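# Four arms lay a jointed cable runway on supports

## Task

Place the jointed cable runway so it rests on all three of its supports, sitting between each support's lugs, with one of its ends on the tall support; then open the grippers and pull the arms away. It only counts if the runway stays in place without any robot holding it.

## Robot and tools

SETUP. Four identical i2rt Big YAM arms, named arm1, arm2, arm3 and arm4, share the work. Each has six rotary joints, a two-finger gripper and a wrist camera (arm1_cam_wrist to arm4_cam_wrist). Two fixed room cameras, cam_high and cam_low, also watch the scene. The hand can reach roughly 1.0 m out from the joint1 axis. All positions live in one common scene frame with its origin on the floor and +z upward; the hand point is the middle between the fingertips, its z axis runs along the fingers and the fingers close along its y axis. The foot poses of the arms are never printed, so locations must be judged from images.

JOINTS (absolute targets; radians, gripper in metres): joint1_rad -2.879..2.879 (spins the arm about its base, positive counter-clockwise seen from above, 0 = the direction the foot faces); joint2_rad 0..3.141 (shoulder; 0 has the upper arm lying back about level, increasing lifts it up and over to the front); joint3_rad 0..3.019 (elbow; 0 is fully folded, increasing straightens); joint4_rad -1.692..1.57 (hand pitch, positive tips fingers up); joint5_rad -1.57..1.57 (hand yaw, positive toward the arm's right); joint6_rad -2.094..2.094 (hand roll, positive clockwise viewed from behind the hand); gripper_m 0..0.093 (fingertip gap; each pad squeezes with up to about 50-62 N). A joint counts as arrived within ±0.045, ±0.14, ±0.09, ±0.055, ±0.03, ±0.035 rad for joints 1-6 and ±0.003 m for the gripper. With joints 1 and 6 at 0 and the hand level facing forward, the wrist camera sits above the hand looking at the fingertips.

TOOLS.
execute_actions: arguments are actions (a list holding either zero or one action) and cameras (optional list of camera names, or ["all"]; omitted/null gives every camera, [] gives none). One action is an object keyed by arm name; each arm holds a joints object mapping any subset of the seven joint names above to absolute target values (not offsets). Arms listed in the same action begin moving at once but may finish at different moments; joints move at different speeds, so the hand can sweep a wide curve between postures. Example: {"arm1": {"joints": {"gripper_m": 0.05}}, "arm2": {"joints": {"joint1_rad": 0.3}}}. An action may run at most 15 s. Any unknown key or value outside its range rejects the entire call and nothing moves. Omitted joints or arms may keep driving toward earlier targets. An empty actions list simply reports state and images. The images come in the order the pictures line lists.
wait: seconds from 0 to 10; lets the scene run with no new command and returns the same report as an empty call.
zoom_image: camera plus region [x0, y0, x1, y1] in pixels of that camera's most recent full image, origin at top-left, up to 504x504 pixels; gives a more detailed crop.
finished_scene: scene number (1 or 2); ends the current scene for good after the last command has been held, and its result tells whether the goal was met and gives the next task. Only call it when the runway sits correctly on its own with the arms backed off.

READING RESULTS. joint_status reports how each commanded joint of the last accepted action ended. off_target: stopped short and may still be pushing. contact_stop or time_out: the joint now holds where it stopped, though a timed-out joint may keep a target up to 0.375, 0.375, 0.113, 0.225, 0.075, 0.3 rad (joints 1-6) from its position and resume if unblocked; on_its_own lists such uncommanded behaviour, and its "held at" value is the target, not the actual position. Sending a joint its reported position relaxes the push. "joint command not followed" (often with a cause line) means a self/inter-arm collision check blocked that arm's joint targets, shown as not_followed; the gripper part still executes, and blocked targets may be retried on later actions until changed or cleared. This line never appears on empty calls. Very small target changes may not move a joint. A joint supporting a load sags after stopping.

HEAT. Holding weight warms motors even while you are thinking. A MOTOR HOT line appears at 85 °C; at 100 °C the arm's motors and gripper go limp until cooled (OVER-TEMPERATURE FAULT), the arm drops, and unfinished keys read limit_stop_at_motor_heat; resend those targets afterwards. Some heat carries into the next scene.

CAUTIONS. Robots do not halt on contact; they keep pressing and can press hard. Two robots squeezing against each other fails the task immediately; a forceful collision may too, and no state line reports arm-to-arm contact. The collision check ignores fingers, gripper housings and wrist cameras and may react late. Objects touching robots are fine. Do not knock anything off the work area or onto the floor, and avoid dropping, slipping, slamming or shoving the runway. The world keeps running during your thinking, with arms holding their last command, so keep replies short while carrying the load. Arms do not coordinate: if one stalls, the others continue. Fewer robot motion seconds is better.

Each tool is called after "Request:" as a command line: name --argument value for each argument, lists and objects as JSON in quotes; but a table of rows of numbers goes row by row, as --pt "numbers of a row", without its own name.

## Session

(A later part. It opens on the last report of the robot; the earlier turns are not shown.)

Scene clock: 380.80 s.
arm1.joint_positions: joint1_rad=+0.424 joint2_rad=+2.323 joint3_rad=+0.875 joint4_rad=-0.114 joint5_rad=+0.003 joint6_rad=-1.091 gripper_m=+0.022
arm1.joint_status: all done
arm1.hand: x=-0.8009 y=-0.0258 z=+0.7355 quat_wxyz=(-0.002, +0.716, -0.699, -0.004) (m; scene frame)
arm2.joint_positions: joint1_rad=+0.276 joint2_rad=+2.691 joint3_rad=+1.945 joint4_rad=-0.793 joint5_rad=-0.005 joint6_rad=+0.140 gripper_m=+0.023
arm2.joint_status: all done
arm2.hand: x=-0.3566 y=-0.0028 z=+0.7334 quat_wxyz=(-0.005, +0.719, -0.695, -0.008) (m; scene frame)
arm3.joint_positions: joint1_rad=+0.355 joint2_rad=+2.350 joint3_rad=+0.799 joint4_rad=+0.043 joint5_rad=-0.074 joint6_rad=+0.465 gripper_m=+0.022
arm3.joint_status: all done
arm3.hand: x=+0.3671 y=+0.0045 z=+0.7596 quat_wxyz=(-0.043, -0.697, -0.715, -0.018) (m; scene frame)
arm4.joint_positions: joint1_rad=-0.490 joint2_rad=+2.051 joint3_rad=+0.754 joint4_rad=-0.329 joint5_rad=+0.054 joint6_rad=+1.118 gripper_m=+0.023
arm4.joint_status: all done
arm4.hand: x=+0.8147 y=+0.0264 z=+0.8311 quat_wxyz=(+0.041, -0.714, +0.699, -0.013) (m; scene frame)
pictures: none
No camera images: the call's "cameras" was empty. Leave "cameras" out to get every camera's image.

Request:
execute_actions --actions '[{"arm1":{"joints":{"joint1_rad":0.45,"joint2_rad":2.34,"joint3_rad":0.91,"joint4_rad":-0.1,"joint6_rad":-1.07}},"arm2":{"joints":{"joint2_rad":2.68,"joint3_rad":2.04,"joint4_rad":-0.83}},"arm3":{"joints":{"joint2_rad":2.27,"joint3_rad":0.78,"joint4_rad":0.04}},"arm4":{"joints":{"joint1_rad":-0.47,"joint2_rad":2.09,"joint3_rad":0.765,"joint4_rad":-0.285,"joint6_rad":1.14}}}]' --cameras '["cam_low","cam_high","arm1_cam_wrist"]'

Request:
zoom_image --camera "cam_low" --region '[375,235,495,280]'

Request:
zoom_image --camera "cam_high" --region '[350,290,430,370]'

Request:
zoom_image --camera "cam_high" --region '[470,200,560,260]'

Request:
zoom_image --camera "arm1_cam_wrist" --region '[380,20,600,240]'

Scene clock: 386.33 s.
arm1.joint_positions: joint1_rad=+0.431 joint2_rad=+2.380 joint3_rad=+0.905 joint4_rad=-0.101 joint5_rad=+0.005 joint6_rad=-1.084 gripper_m=+0.022
arm1.joint_status: all done
arm1.hand: x=-0.8031 y=-0.0242 z=+0.7165 quat_wxyz=(+0.005, +0.715, -0.699, -0.006) (m; scene frame)
arm2.joint_positions: joint1_rad=+0.277 joint2_rad=+2.729 joint3_rad=+1.982 joint4_rad=-0.799 joint5_rad=-0.002 joint6_rad=+0.141 gripper_m=+0.023
arm2.joint_status: all done
arm2.hand: x=-0.3571 y=-0.0017 z=+0.7187 quat_wxyz=(-0.004, +0.719, -0.695, -0.004) (m; scene frame)
arm3.joint_positions: joint1_rad=+0.355 joint2_rad=+2.379 joint3_rad=+0.811 joint4_rad=+0.055 joint5_rad=-0.073 joint6_rad=+0.466 gripper_m=+0.022
arm3.joint_status: all done
arm3.hand: x=+0.3662 y=+0.0056 z=+0.7502 quat_wxyz=(-0.041, -0.698, -0.715, -0.018) (m; scene frame)
arm4.joint_positions: joint1_rad=-0.490 joint2_rad=+2.081 joint3_rad=+0.759 joint4_rad=-0.305 joint5_rad=+0.054 joint6_rad=+1.119 gripper_m=+0.023
arm4.joint_status: all done
arm4.hand: x=+0.8146 y=+0.0266 z=+0.8215 quat_wxyz=(+0.041, -0.714, +0.699, -0.012) (m; scene frame)
pictures: arm1_cam_wrist, cam_high, cam_low
Images, in order (width x height): arm1_cam_wrist 616x616, cam_high 896x504, cam_low 896x504.

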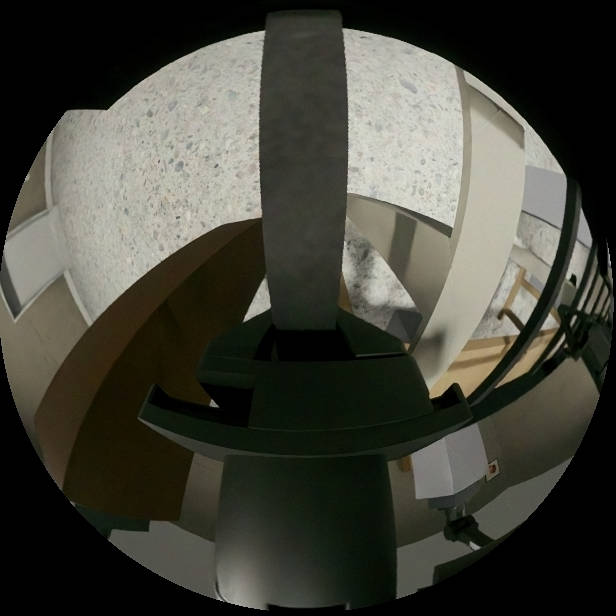

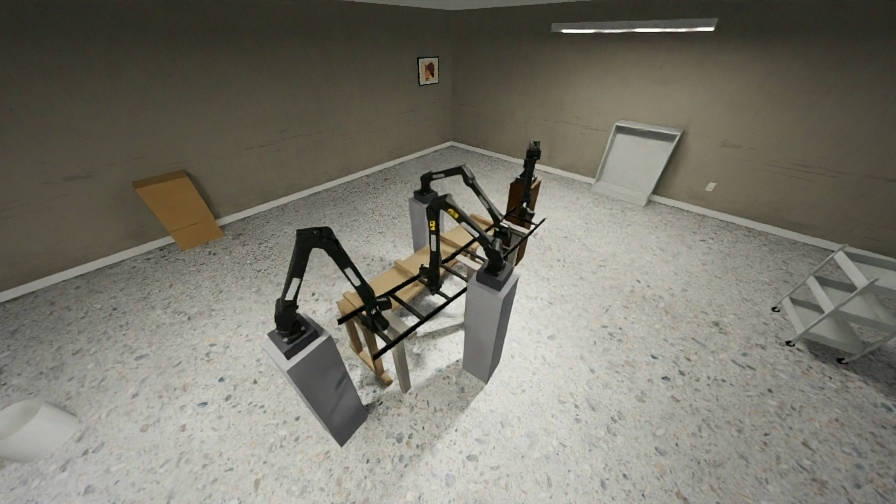

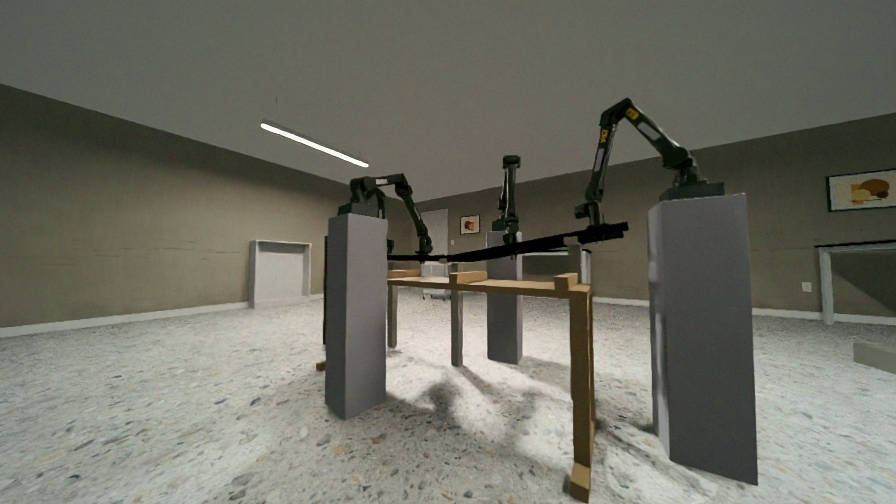

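Region (375, 235, 495, 280) of cam_low's 896x504 image, scaled by 4.200, with more detail than that image has; it fills the top 189 rows of this view, and the rest is white.

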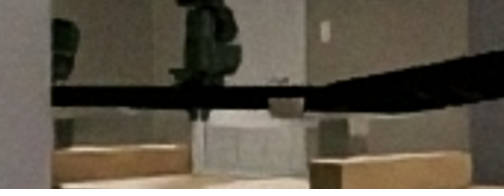

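Region (350, 290, 430, 370) of cam_high's 896x504 image, scaled by 6.300, with more detail than that image has.

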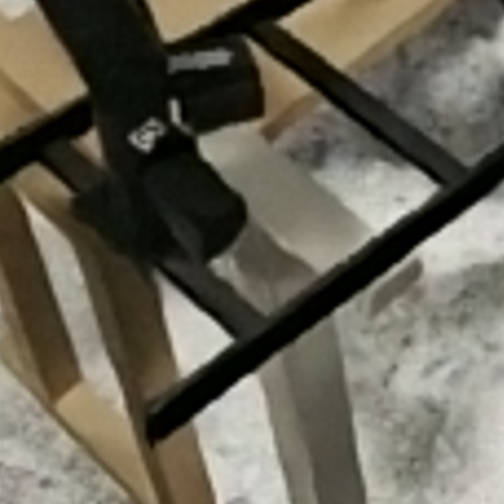

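Region (470, 200, 560, 260) of cam_high's 896x504 image, scaled by 5.600, with more detail than that image has.

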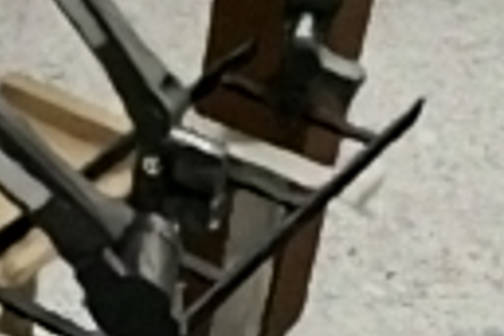

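Region (380, 20, 600, 240) of arm1_cam_wrist's 616x616 image, scaled by 2.291, with more detail than that image has.

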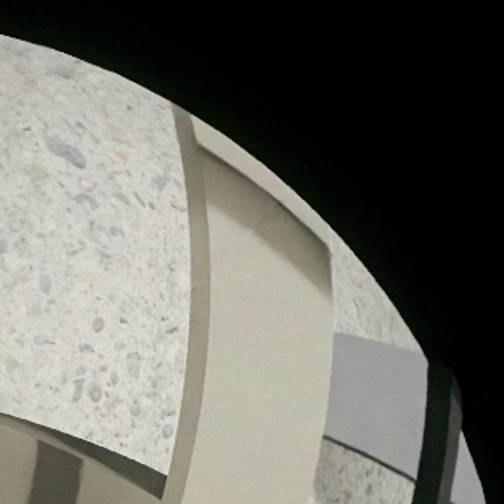

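Request:
execute_actions --actions '[{"arm1":{"joints":{"joint2_rad":2.40,"joint3_rad":0.925,"joint4_rad":-0.08}},"arm2":{"joints":{"joint2_rad":2.72,"joint3_rad":2.05}},"arm3":{"joints":{"joint2_rad":2.30}},"arm4":{"joints":{"joint2_rad":2.115,"joint4_rad":-0.27}}}]' --cameras '["cam_low","cam_high","arm1_cam_wrist","arm4_cam_wrist"]'

Request:
zoom_image --camera "cam_low" --region '[375,235,495,280]'

Request:
zoom_image --camera "cam_low" --region '[540,225,610,260]'

Request:
zoom_image --camera "cam_high" --region '[390,310,430,350]'

Request:
zoom_image --camera "arm4_cam_wrist" --region '[80,60,240,220]'

Request:
zoom_image --camera "arm1_cam_wrist" --region '[420,40,560,180]'

Scene clock: 391.03 s.
arm1.joint_positions: joint1_rad=+0.432 joint2_rad=+2.430 joint3_rad=+0.928 joint4_rad=-0.071 joint5_rad=+0.001 joint6_rad=-1.083 gripper_m=+0.022
arm1.joint_status: all done
arm1.hand: x=-0.8031 y=-0.0228 z=+0.6993 quat_wxyz=(+0.003, +0.716, -0.699, -0.007) (m; scene frame)
arm2.joint_positions: joint1_rad=+0.279 joint2_rad=+2.753 joint3_rad=+2.003 joint4_rad=-0.799 joint5_rad=+0.005 joint6_rad=+0.141 gripper_m=+0.023
arm2.joint_status: all done
arm2.hand: x=-0.3568 y=-0.0009 z=+0.7092 quat_wxyz=(-0.006, +0.719, -0.695, -0.001) (m; scene frame)
arm3.joint_positions: joint1_rad=+0.355 joint2_rad=+2.388 joint3_rad=+0.815 joint4_rad=+0.056 joint5_rad=-0.076 joint6_rad=+0.466 gripper_m=+0.022
arm3.joint_status: all done
arm3.hand: x=+0.3661 y=+0.0069 z=+0.7473 quat_wxyz=(-0.039, -0.698, -0.715, -0.021) (m; scene frame)
arm4.joint_positions: joint1_rad=-0.487 joint2_rad=+2.089 joint3_rad=+0.759 joint4_rad=-0.296 joint5_rad=+0.058 joint6_rad=+1.121 gripper_m=+0.023
arm4.joint_status: all done
arm4.hand: x=+0.8147 y=+0.0266 z=+0.8190 quat_wxyz=(+0.042, -0.714, +0.699, -0.011) (m; scene frame)
pictures: arm1_cam_wrist, arm4_cam_wrist, cam_high, cam_low
Images, in order (width x height): arm1_cam_wrist 616x616, arm4_cam_wrist 616x616, cam_high 896x504, cam_low 896x504.

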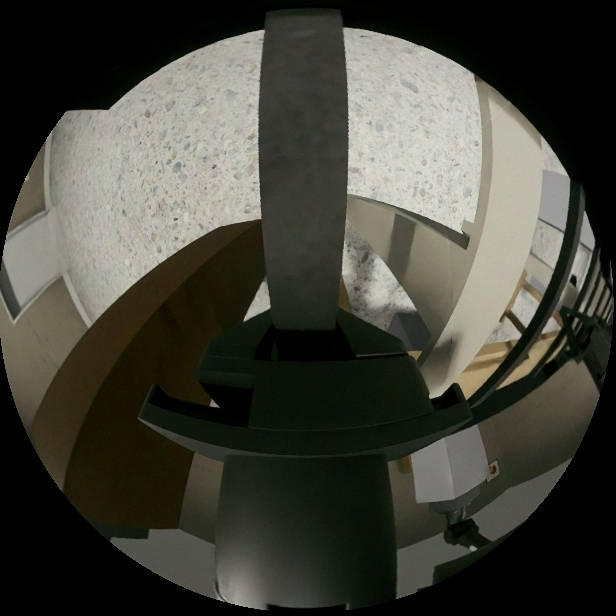

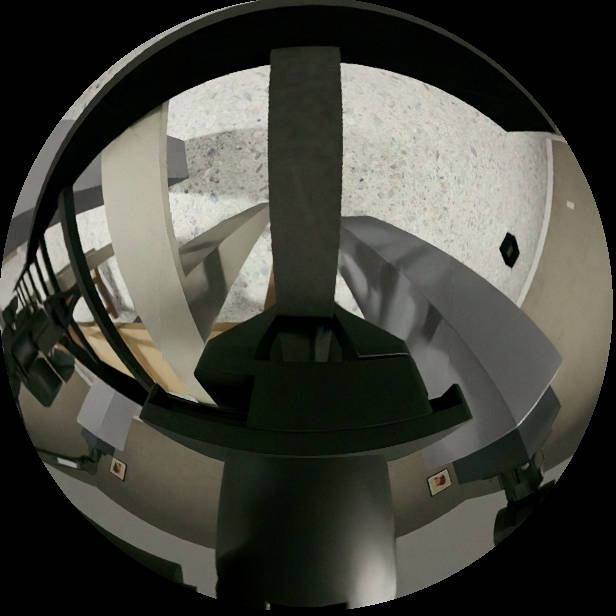

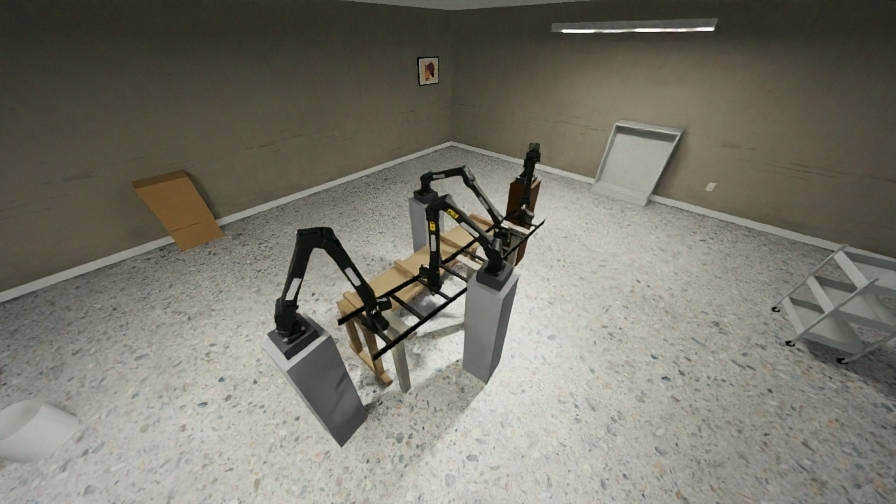

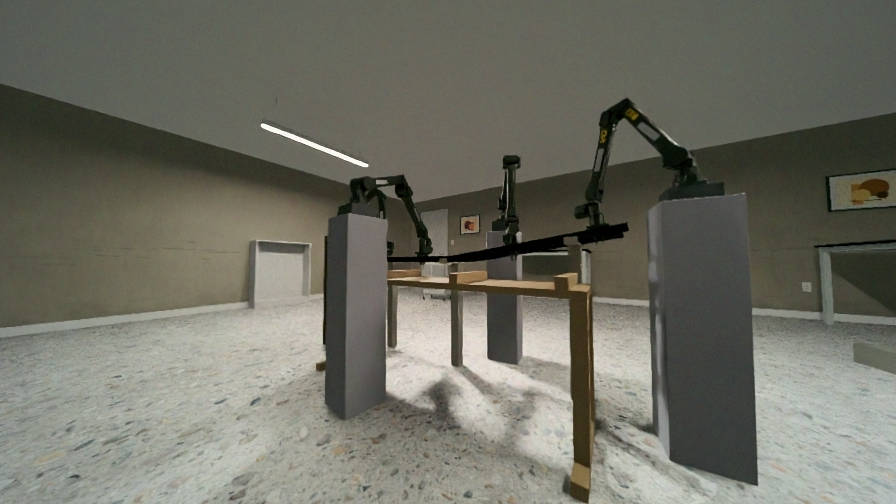

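Region (375, 235, 495, 280) of cam_low's 896x504 image, scaled by 4.200, with more detail than that image has; it fills the top 189 rows of this view, and the rest is white.

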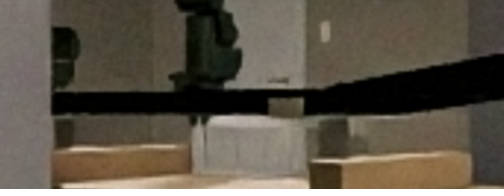

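Region (540, 225, 610, 260) of cam_low's 896x504 image, scaled by 7.200, with more detail than that image has.

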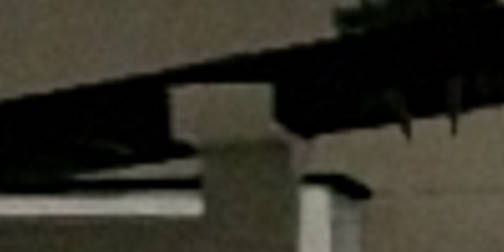

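Region (390, 310, 430, 350) of cam_high's 896x504 image, scaled by 12.600, with more detail than that image has.

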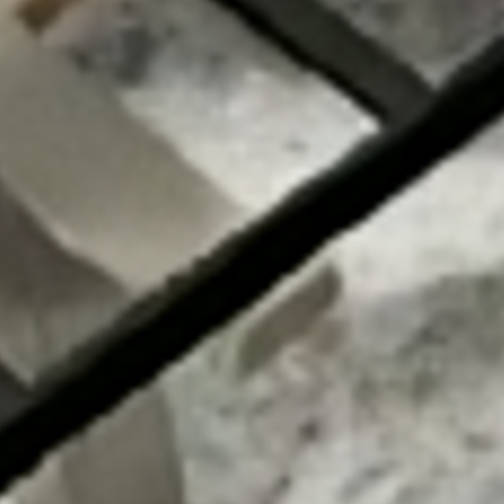

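Region (80, 60, 240, 220) of arm4_cam_wrist's 616x616 image, scaled by 3.150, with more detail than that image has.

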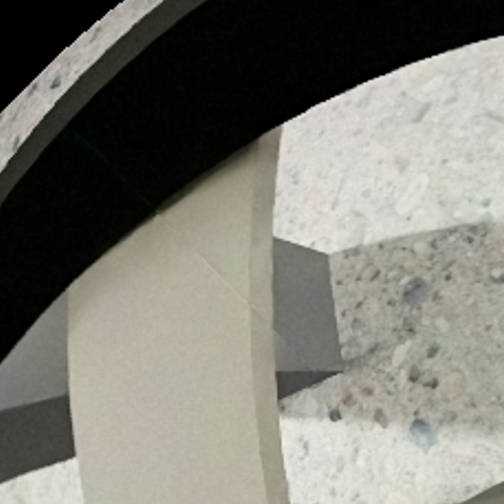

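Region (420, 40, 560, 180) of arm1_cam_wrist's 616x616 image, scaled by 3.600, with more detail than that image has.

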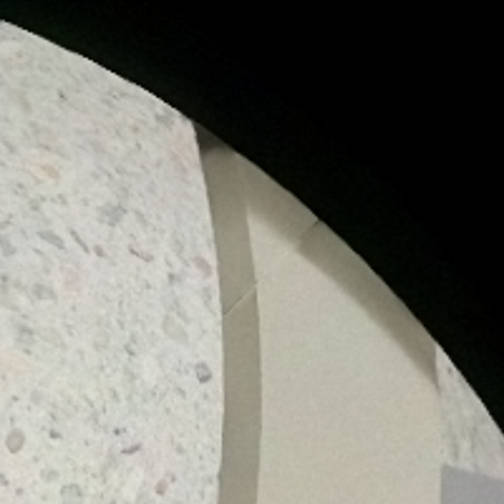

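Request:
execute_actions --actions '[{"arm1":{"joints":{"joint2_rad":2.42,"gripper_m":0.08}},"arm2":{"joints":{"joint2_rad":2.74,"joint3_rad":2.01,"gripper_m":0.08}},"arm3":{"joints":{"joint2_rad":2.38,"joint3_rad":0.81,"gripper_m":0.08}},"arm4":{"joints":{"joint2_rad":2.08,"joint4_rad":-0.295,"gripper_m":0.08}}}]' --cameras '[]'

Request:
execute_actions --actions '[{"arm1":{"joints":{"joint2_rad":2.22,"joint3_rad":0.83,"joint4_rad":-0.17}},"arm2":{"joints":{"joint2_rad":2.57,"joint3_rad":1.87,"joint4_rad":-0.85}},"arm3":{"joints":{"joint2_rad":2.17,"joint3_rad":0.72,"joint4_rad":-0.05}},"arm4":{"joints":{"joint2_rad":1.88,"joint3_rad":0.73,"joint4_rad":-0.43}}}]' --cameras '["cam_low","cam_high","arm1_cam_wrist","arm4_cam_wrist"]'

Request:
zoom_image --camera "cam_low" --region '[375,200,640,280]'

Scene clock: 396.50 s.
arm1.joint_positions: joint1_rad=+0.438 joint2_rad=+2.432 joint3_rad=+0.929 joint4_rad=-0.071 joint5_rad=+0.003 joint6_rad=-1.081 gripper_m=+0.080
arm1.joint_status: all done
arm1.hand: x=-0.8045 y=-0.0213 z=+0.6986 quat_wxyz=(+0.003, +0.717, -0.697, -0.006) (m; scene frame)
arm2.joint_positions: joint1_rad=+0.278 joint2_rad=+2.754 joint3_rad=+2.003 joint4_rad=-0.818 joint5_rad=+0.002 joint6_rad=+0.141 gripper_m=+0.080
arm2.joint_status: all done
arm2.hand: x=-0.3558 y=-0.0058 z=+0.7085 quat_wxyz=(+0.001, +0.719, -0.695, +0.006) (m; scene frame)
arm3.joint_positions: joint1_rad=+0.355 joint2_rad=+2.379 joint3_rad=+0.814 joint4_rad=+0.050 joint5_rad=-0.077 joint6_rad=+0.466 gripper_m=+0.080
arm3.joint_status: all done
arm3.hand: x=+0.3672 y=+0.0052 z=+0.7503 quat_wxyz=(-0.041, -0.698, -0.715, -0.021) (m; scene frame)
arm4.joint_positions: joint1_rad=-0.484 joint2_rad=+2.087 joint3_rad=+0.760 joint4_rad=-0.296 joint5_rad=+0.043 joint6_rad=+1.125 gripper_m=+0.080
arm4.joint_status: all done
arm4.hand: x=+0.8125 y=+0.0232 z=+0.8192 quat_wxyz=(+0.035, -0.714, +0.699, -0.013) (m; scene frame)
pictures: none
No camera images: the call's "cameras" was empty. Leave "cameras" out to get every camera's image.

Scene clock: 397.73 s.
arm1.joint_positions: joint1_rad=+0.439 joint2_rad=+2.218 joint3_rad=+0.833 joint4_rad=-0.162 joint5_rad=+0.003 joint6_rad=-1.081 gripper_m=+0.080
arm1.joint_status: all done
arm1.hand: x=-0.8017 y=-0.0203 z=+0.7705 quat_wxyz=(-0.010, +0.717, -0.697, -0.002) (m; scene frame)
arm2.joint_positions: joint1_rad=+0.278 joint2_rad=+2.564 joint3_rad=+1.870 joint4_rad=-0.842 joint5_rad=+0.002 joint6_rad=+0.141 gripper_m=+0.080
arm2.joint_status: all done
arm2.hand: x=-0.3564 y=-0.0044 z=+0.7945 quat_wxyz=(-0.009, +0.719, -0.695, -0.007) (m; scene frame)
arm3.joint_positions: joint1_rad=+0.355 joint2_rad=+2.161 joint3_rad=+0.719 joint4_rad=-0.044 joint5_rad=-0.077 joint6_rad=+0.466 gripper_m=+0.080
arm3.joint_status: all done
arm3.hand: x=+0.3678 y=+0.0059 z=+0.8181 quat_wxyz=(-0.054, -0.697, -0.715, -0.016) (m; scene frame)
arm4.joint_positions: joint1_rad=-0.484 joint2_rad=+1.862 joint3_rad=+0.725 joint4_rad=-0.415 joint5_rad=+0.043 joint6_rad=+1.125 gripper_m=+0.080
arm4.joint_status: all done
arm4.hand: x=+0.7997 y=+0.0278 z=+0.8905 quat_wxyz=(+0.023, -0.714, +0.700, +0.021) (m; scene frame)
pictures: arm1_cam_wrist, arm4_cam_wrist, cam_high, cam_low
Images, in order (width x height): arm1_cam_wrist 616x616, arm4_cam_wrist 616x616, cam_high 896x504, cam_low 896x504.

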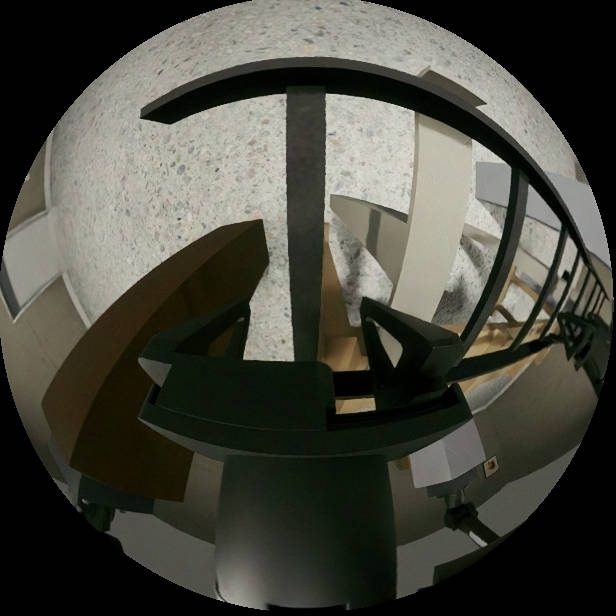

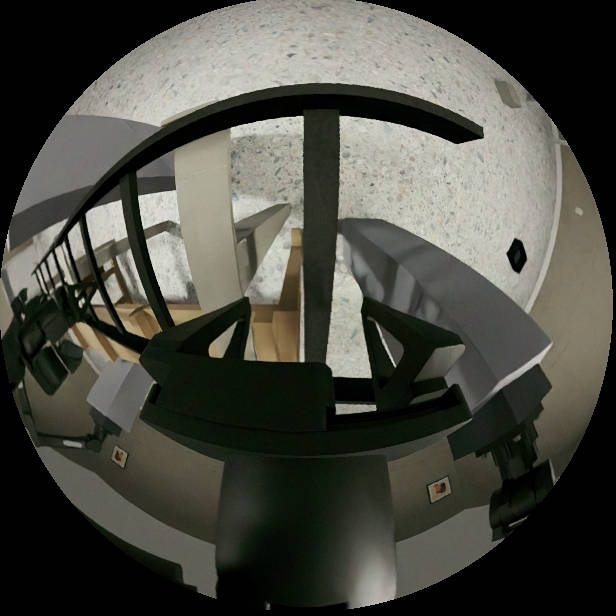

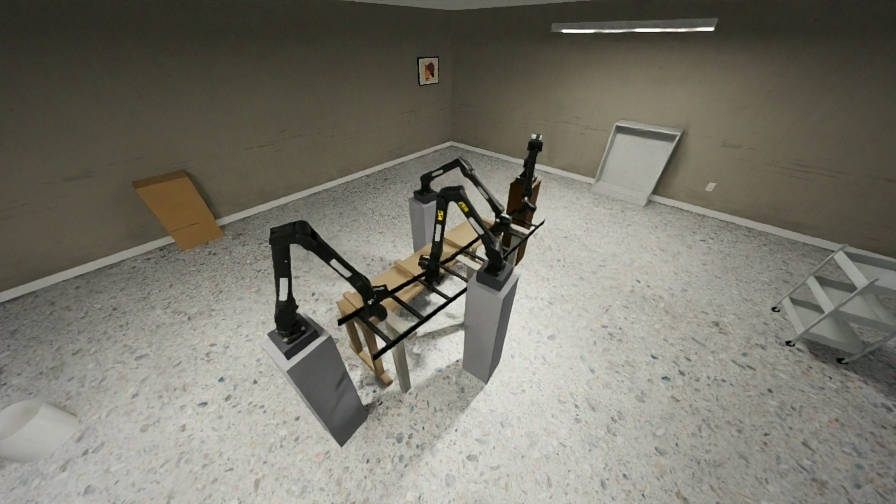

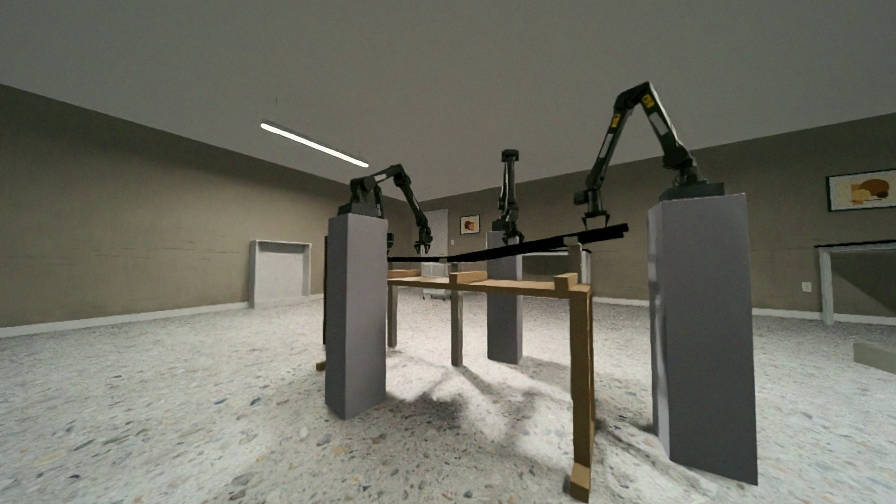

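Region (375, 200, 640, 280) of cam_low's 896x504 image, scaled by 1.902, with more detail than that image has; it fills the top 152 rows of this view, and the rest is white.

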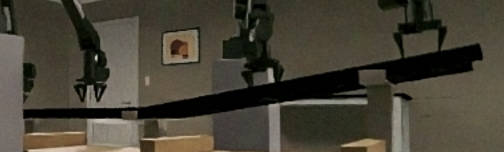

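Request:
execute_actions --actions '[{"arm1":{"joints":{"joint2_rad":1.8,"joint4_rad":-0.45}},"arm2":{"joints":{"joint2_rad":2.1,"joint3_rad":1.7,"joint4_rad":-1.0}},"arm3":{"joints":{"joint2_rad":1.75,"joint4_rad":-0.3}},"arm4":{"joints":{"joint2_rad":1.55,"joint4_rad":-0.6}}}]' --cameras '["cam_high","arm4_cam_wrist","arm3_cam_wrist","arm2_cam_wrist"]'

Request:
zoom_image --camera "cam_high" --region '[330,270,450,380]'

Scene clock: 402.67 s.
arm1.joint_positions: joint1_rad=+0.439 joint2_rad=+1.794 joint3_rad=+0.833 joint4_rad=-0.440 joint5_rad=+0.003 joint6_rad=-1.080 gripper_m=+0.080
arm1.joint_status: all done
arm1.hand: x=-0.7551 y=+0.0040 z=+0.9290 quat_wxyz=(-0.080, +0.714, -0.695, +0.018) (m; scene frame)
arm2.joint_positions: joint1_rad=+0.278 joint2_rad=+2.081 joint3_rad=+1.694 joint4_rad=-0.992 joint5_rad=+0.002 joint6_rad=+0.141 gripper_m=+0.080
arm2.joint_status: all done
arm2.hand: x=-0.3557 y=-0.0131 z=+1.0466 quat_wxyz=(-0.055, +0.716, -0.692, -0.071) (m; scene frame)
arm3.joint_positions: joint1_rad=+0.355 joint2_rad=+1.740 joint3_rad=+0.719 joint4_rad=-0.289 joint5_rad=-0.077 joint6_rad=+0.466 gripper_m=+0.080
arm3.joint_status: all done
arm3.hand: x=+0.3955 y=-0.0422 z=+0.9644 quat_wxyz=(-0.138, -0.689, -0.712, +0.011) (m; scene frame)
arm4.joint_positions: joint1_rad=-0.484 joint2_rad=+1.533 joint3_rad=+0.725 joint4_rad=-0.584 joint5_rad=+0.042 joint6_rad=+1.125 gripper_m=+0.080
arm4.joint_status: all done
arm4.hand: x=+0.7794 y=+0.0352 z=+1.0028 quat_wxyz=(-0.005, -0.710, +0.698, +0.096) (m; scene frame)
pictures: arm2_cam_wrist, arm3_cam_wrist, arm4_cam_wrist, cam_high
Images, in order (width x height): arm2_cam_wrist 616x616, arm3_cam_wrist 616x616, arm4_cam_wrist 616x616, cam_high 896x504.

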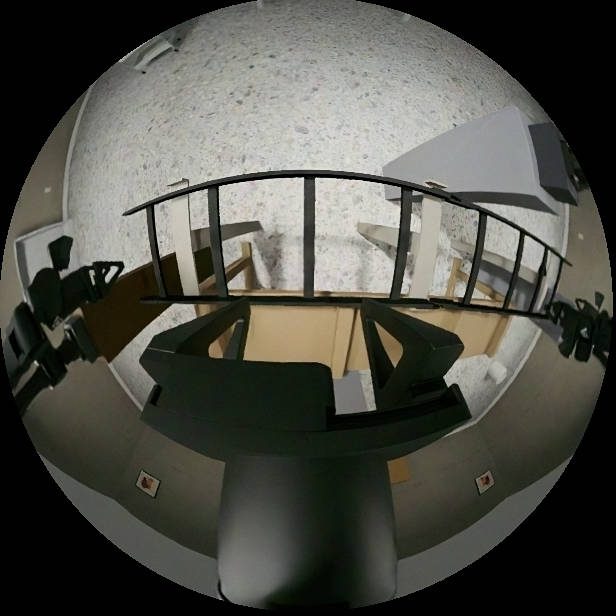

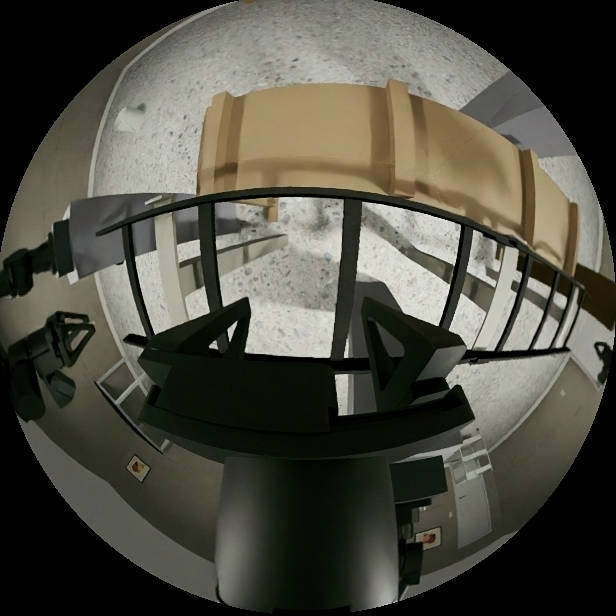

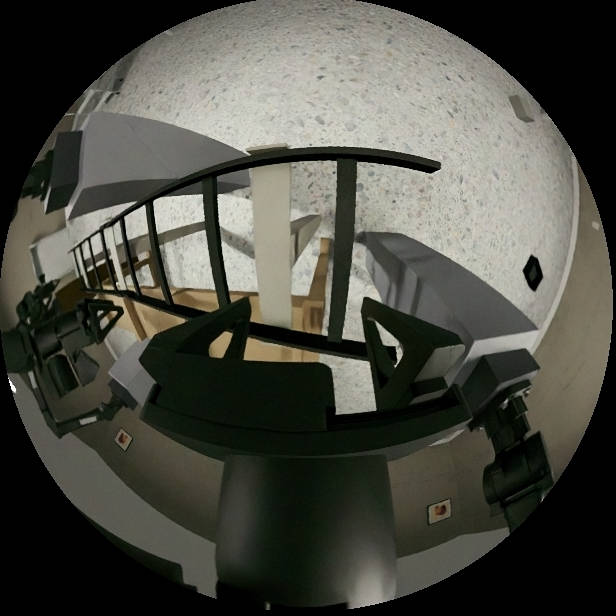

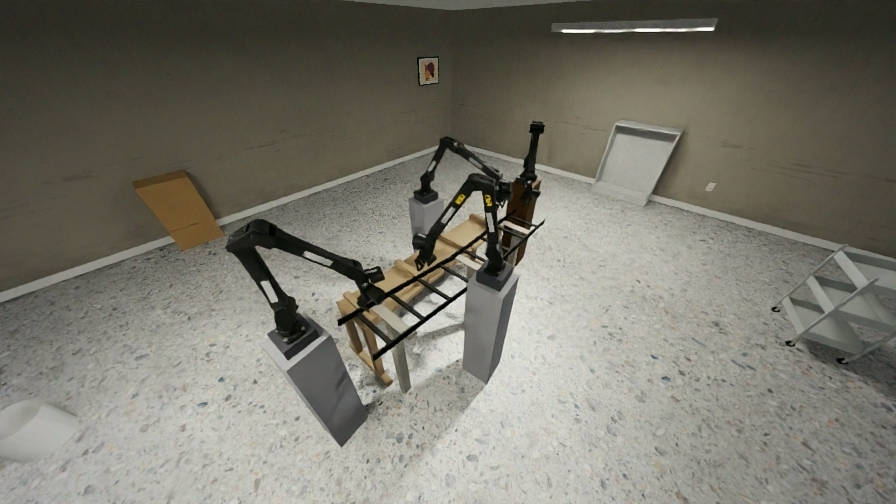

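Region (330, 270, 450, 380) of cam_high's 896x504 image, scaled by 4.200, with more detail than that image has; it fills the top 462 rows of this view, and the rest is white.

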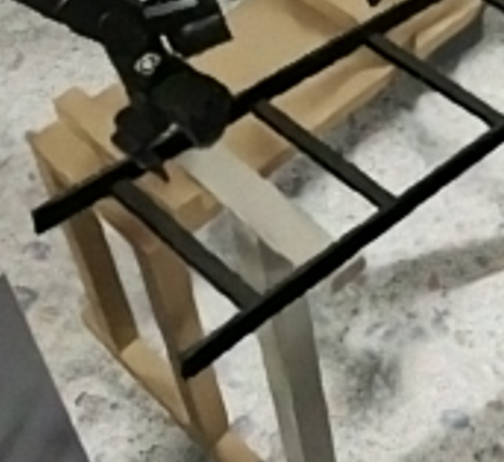

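Request:
zoom_image --camera "arm4_cam_wrist" --region '[220,120,320,200]'

Request:
zoom_image --camera "arm2_cam_wrist" --region '[390,160,480,230]'

Request:
zoom_image --camera "arm3_cam_wrist" --region '[120,170,220,250]'

Request:
zoom_image --camera "arm3_cam_wrist" --region '[470,210,570,290]'

Region (220, 120, 320, 200) of arm4_cam_wrist's 616x616 image, scaled by 5.040, with more detail than that image has; it fills the top 403 rows of this view, and the rest is white.

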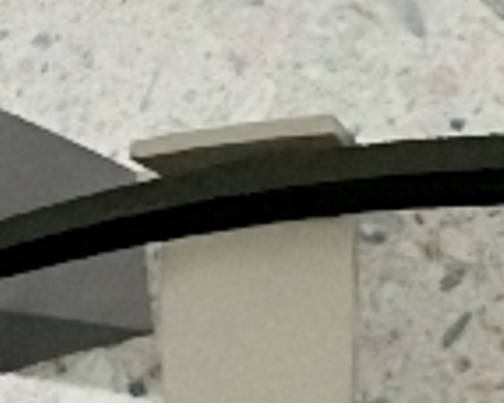

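Region (390, 160, 480, 230) of arm2_cam_wrist's 616x616 image, scaled by 5.600, with more detail than that image has.

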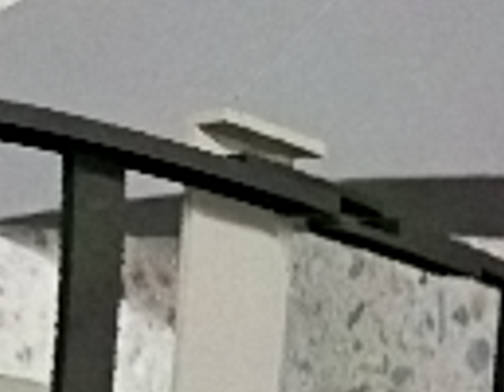

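Region (120, 170, 220, 250) of arm3_cam_wrist's 616x616 image, scaled by 5.040, with more detail than that image has; it fills the top 403 rows of this view, and the rest is white.

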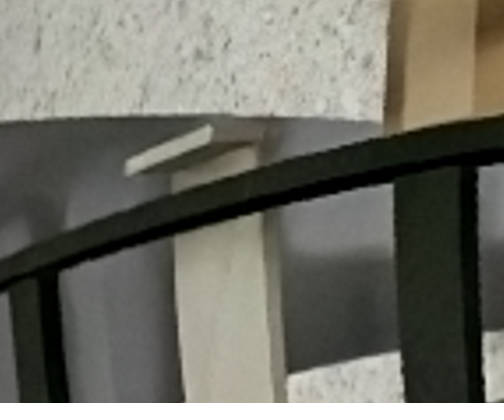

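Region (470, 210, 570, 290) of arm3_cam_wrist's 616x616 image, scaled by 5.040, with more detail than that image has; it fills the top 403 rows of this view, and the rest is white.

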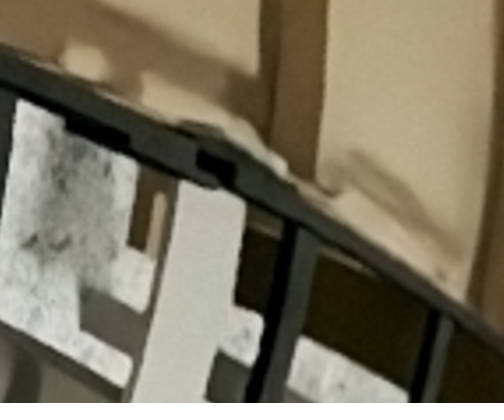

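Request:
execute_actions --actions '[{"arm1":{"joints":{"joint1_rad":0.6,"joint2_rad":1.20,"joint3_rad":0.93,"joint4_rad":-1.19}},"arm2":{"joints":{"joint2_rad":1.305,"joint3_rad":1.31,"joint4_rad":-1.44}},"arm3":{"joints":{"joint2_rad":1.10,"joint3_rad":0.57,"joint4_rad":-0.89}},"arm4":{"joints":{"joint2_rad":1.09,"joint3_rad":0.87,"joint4_rad":-1.29}}}]' --cameras '["cam_high","cam_low"]'

Request:
zoom_image --camera "cam_high" --region '[320,190,570,390]'

Scene clock: 409.73 s.
arm1.joint_positions: joint1_rad=+0.609 joint2_rad=+1.200 joint3_rad=+0.893 joint4_rad=-1.180 joint5_rad=+0.001 joint6_rad=-1.080 gripper_m=+0.080
arm1.joint_status: all done
arm1.hand: x=-0.8708 y=-0.0002 z=+1.1489 quat_wxyz=(-0.041, +0.773, -0.634, +0.002) (m; scene frame)
arm2.joint_positions: joint1_rad=+0.278 joint2_rad=+1.287 joint3_rad=+1.315 joint4_rad=-1.429 joint5_rad=+0.002 joint6_rad=+0.141 gripper_m=+0.080
arm2.joint_status: all done
arm2.hand: x=-0.3113 y=-0.2685 z=+1.2892 quat_wxyz=(-0.049, +0.717, -0.693, -0.062) (m; scene frame)
arm3.joint_positions: joint1_rad=+0.355 joint2_rad=+1.101 joint3_rad=+0.565 joint4_rad=-0.879 joint5_rad=-0.077 joint6_rad=+0.466 gripper_m=+0.080
arm3.joint_status: all done
arm3.hand: x=+0.3318 y=+0.0816 z=+1.0949 quat_wxyz=(-0.088, -0.694, -0.714, -0.005) (m; scene frame)
arm4.joint_positions: joint1_rad=-0.484 joint2_rad=+1.078 joint3_rad=+0.854 joint4_rad=-1.275 joint5_rad=+0.042 joint6_rad=+1.125 gripper_m=+0.080
arm4.joint_status: all done
arm4.hand: x=+0.8615 y=-0.0048 z=+1.1750 quat_wxyz=(+0.013, -0.713, +0.700, +0.046) (m; scene frame)
pictures: cam_high, cam_low
Images, in order (width x height): cam_high 896x504, cam_low 896x504.

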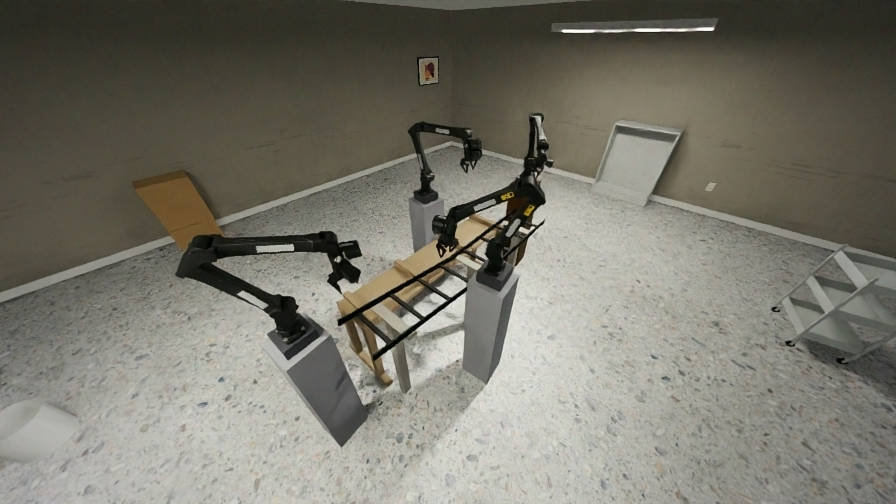

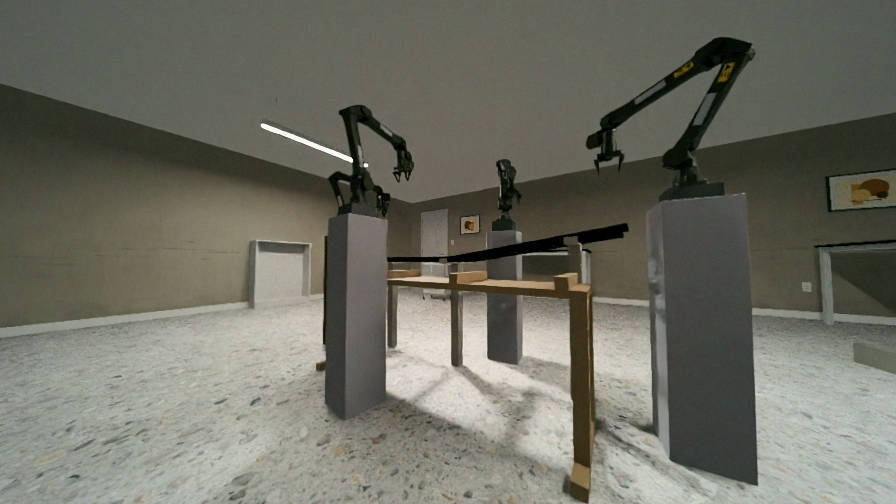

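Region (320, 190, 570, 390) of cam_high's 896x504 image, scaled by 2.016, with more detail than that image has; it fills the top 403 rows of this view, and the rest is white.

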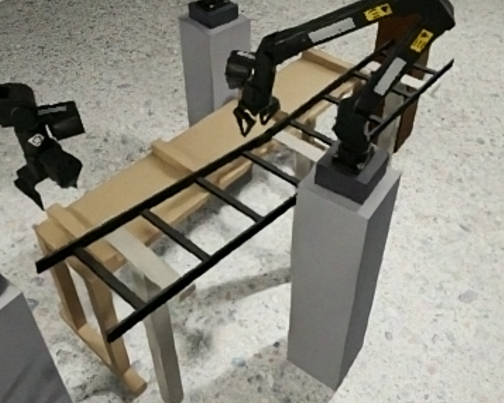

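Request:
zoom_image --camera "cam_high" --region '[480,205,550,255]'

Request:
zoom_image --camera "cam_low" --region '[375,245,465,280]'

Region (480, 205, 550, 255) of cam_high's 896x504 image, scaled by 7.200, with more detail than that image has; it fills the top 360 rows of this view, and the rest is white.

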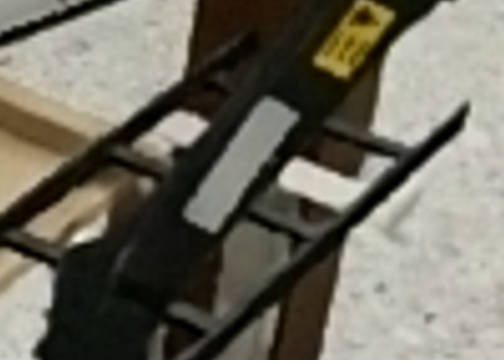

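Region (375, 245, 465, 280) of cam_low's 896x504 image, scaled by 5.600, with more detail than that image has.

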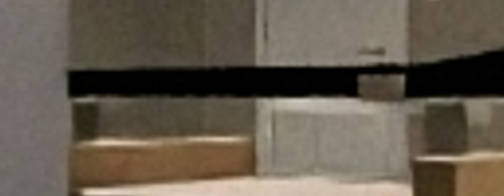

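Request:
execute_actions --actions '[]' --cameras '["arm1_cam_wrist","arm2_cam_wrist"]'

Scene clock: 413.23 s.
arm1.joint_positions: joint1_rad=+0.609 joint2_rad=+1.200 joint3_rad=+0.893 joint4_rad=-1.180 joint5_rad=+0.001 joint6_rad=-1.080 gripper_m=+0.080
arm1.joint_status: all done
arm1.hand: x=-0.8708 y=-0.0002 z=+1.1489 quat_wxyz=(-0.041, +0.773, -0.634, +0.002) (m; scene frame)
arm2.joint_positions: joint1_rad=+0.278 joint2_rad=+1.287 joint3_rad=+1.315 joint4_rad=-1.429 joint5_rad=+0.002 joint6_rad=+0.141 gripper_m=+0.080
arm2.joint_status: all done
arm2.hand: x=-0.3113 y=-0.2685 z=+1.2892 quat_wxyz=(-0.049, +0.717, -0.693, -0.062) (m; scene frame)
arm3.joint_positions: joint1_rad=+0.355 joint2_rad=+1.101 joint3_rad=+0.565 joint4_rad=-0.879 joint5_rad=-0.077 joint6_rad=+0.466 gripper_m=+0.080
arm3.joint_status: all done
arm3.hand: x=+0.3318 y=+0.0816 z=+1.0949 quat_wxyz=(-0.088, -0.694, -0.714, -0.005) (m; scene frame)
arm4.joint_positions: joint1_rad=-0.484 joint2_rad=+1.078 joint3_rad=+0.854 joint4_rad=-1.275 joint5_rad=+0.042 joint6_rad=+1.125 gripper_m=+0.080
arm4.joint_status: all done
arm4.hand: x=+0.8615 y=-0.0048 z=+1.1750 quat_wxyz=(+0.013, -0.713, +0.700, +0.046) (m; scene frame)
pictures: arm1_cam_wrist, arm2_cam_wrist
Images, in order (width x height): arm1_cam_wrist 616x616, arm2_cam_wrist 616x616.

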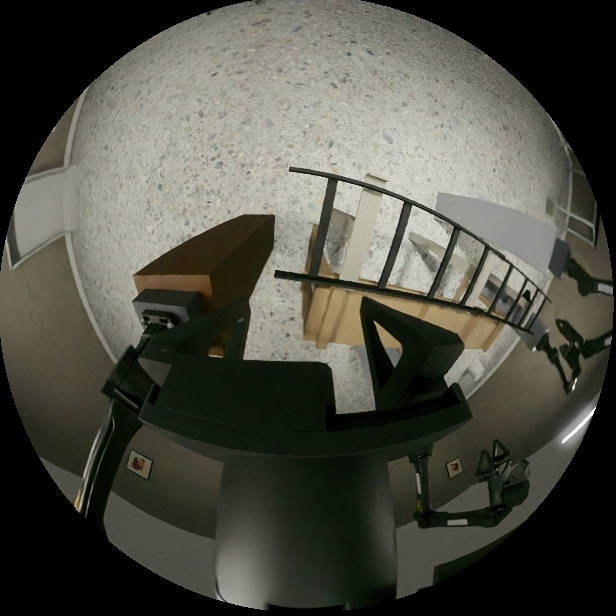

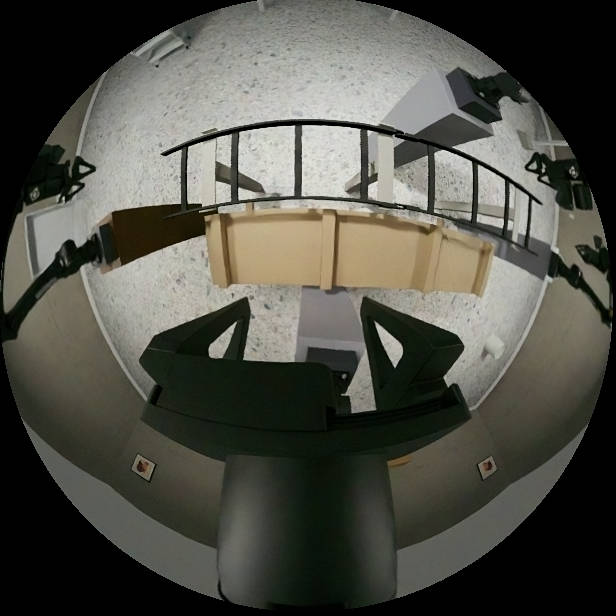

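Request:
zoom_image --camera "arm2_cam_wrist" --region '[180,190,250,230]'

Request:
zoom_image --camera "arm1_cam_wrist" --region '[310,250,400,320]'

Region (180, 190, 250, 230) of arm2_cam_wrist's 616x616 image, scaled by 7.200, with more detail than that image has; it fills the top 288 rows of this view, and the rest is white.

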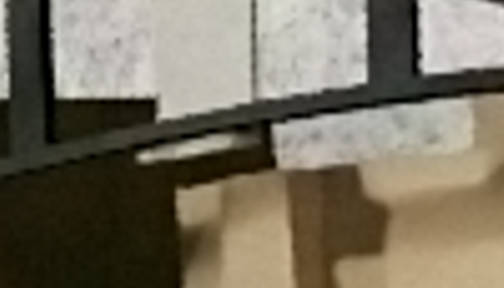

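Region (310, 250, 400, 320) of arm1_cam_wrist's 616x616 image, scaled by 5.600, with more detail than that image has.

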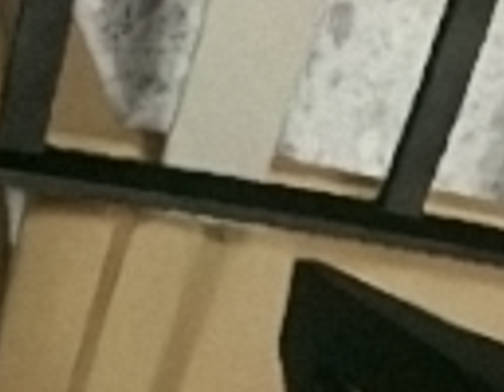

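The left lug shows outside the rail, so the runway is seated on all three supports.

Request:
finished_scene --scene 2

The scene is finished: the task was done.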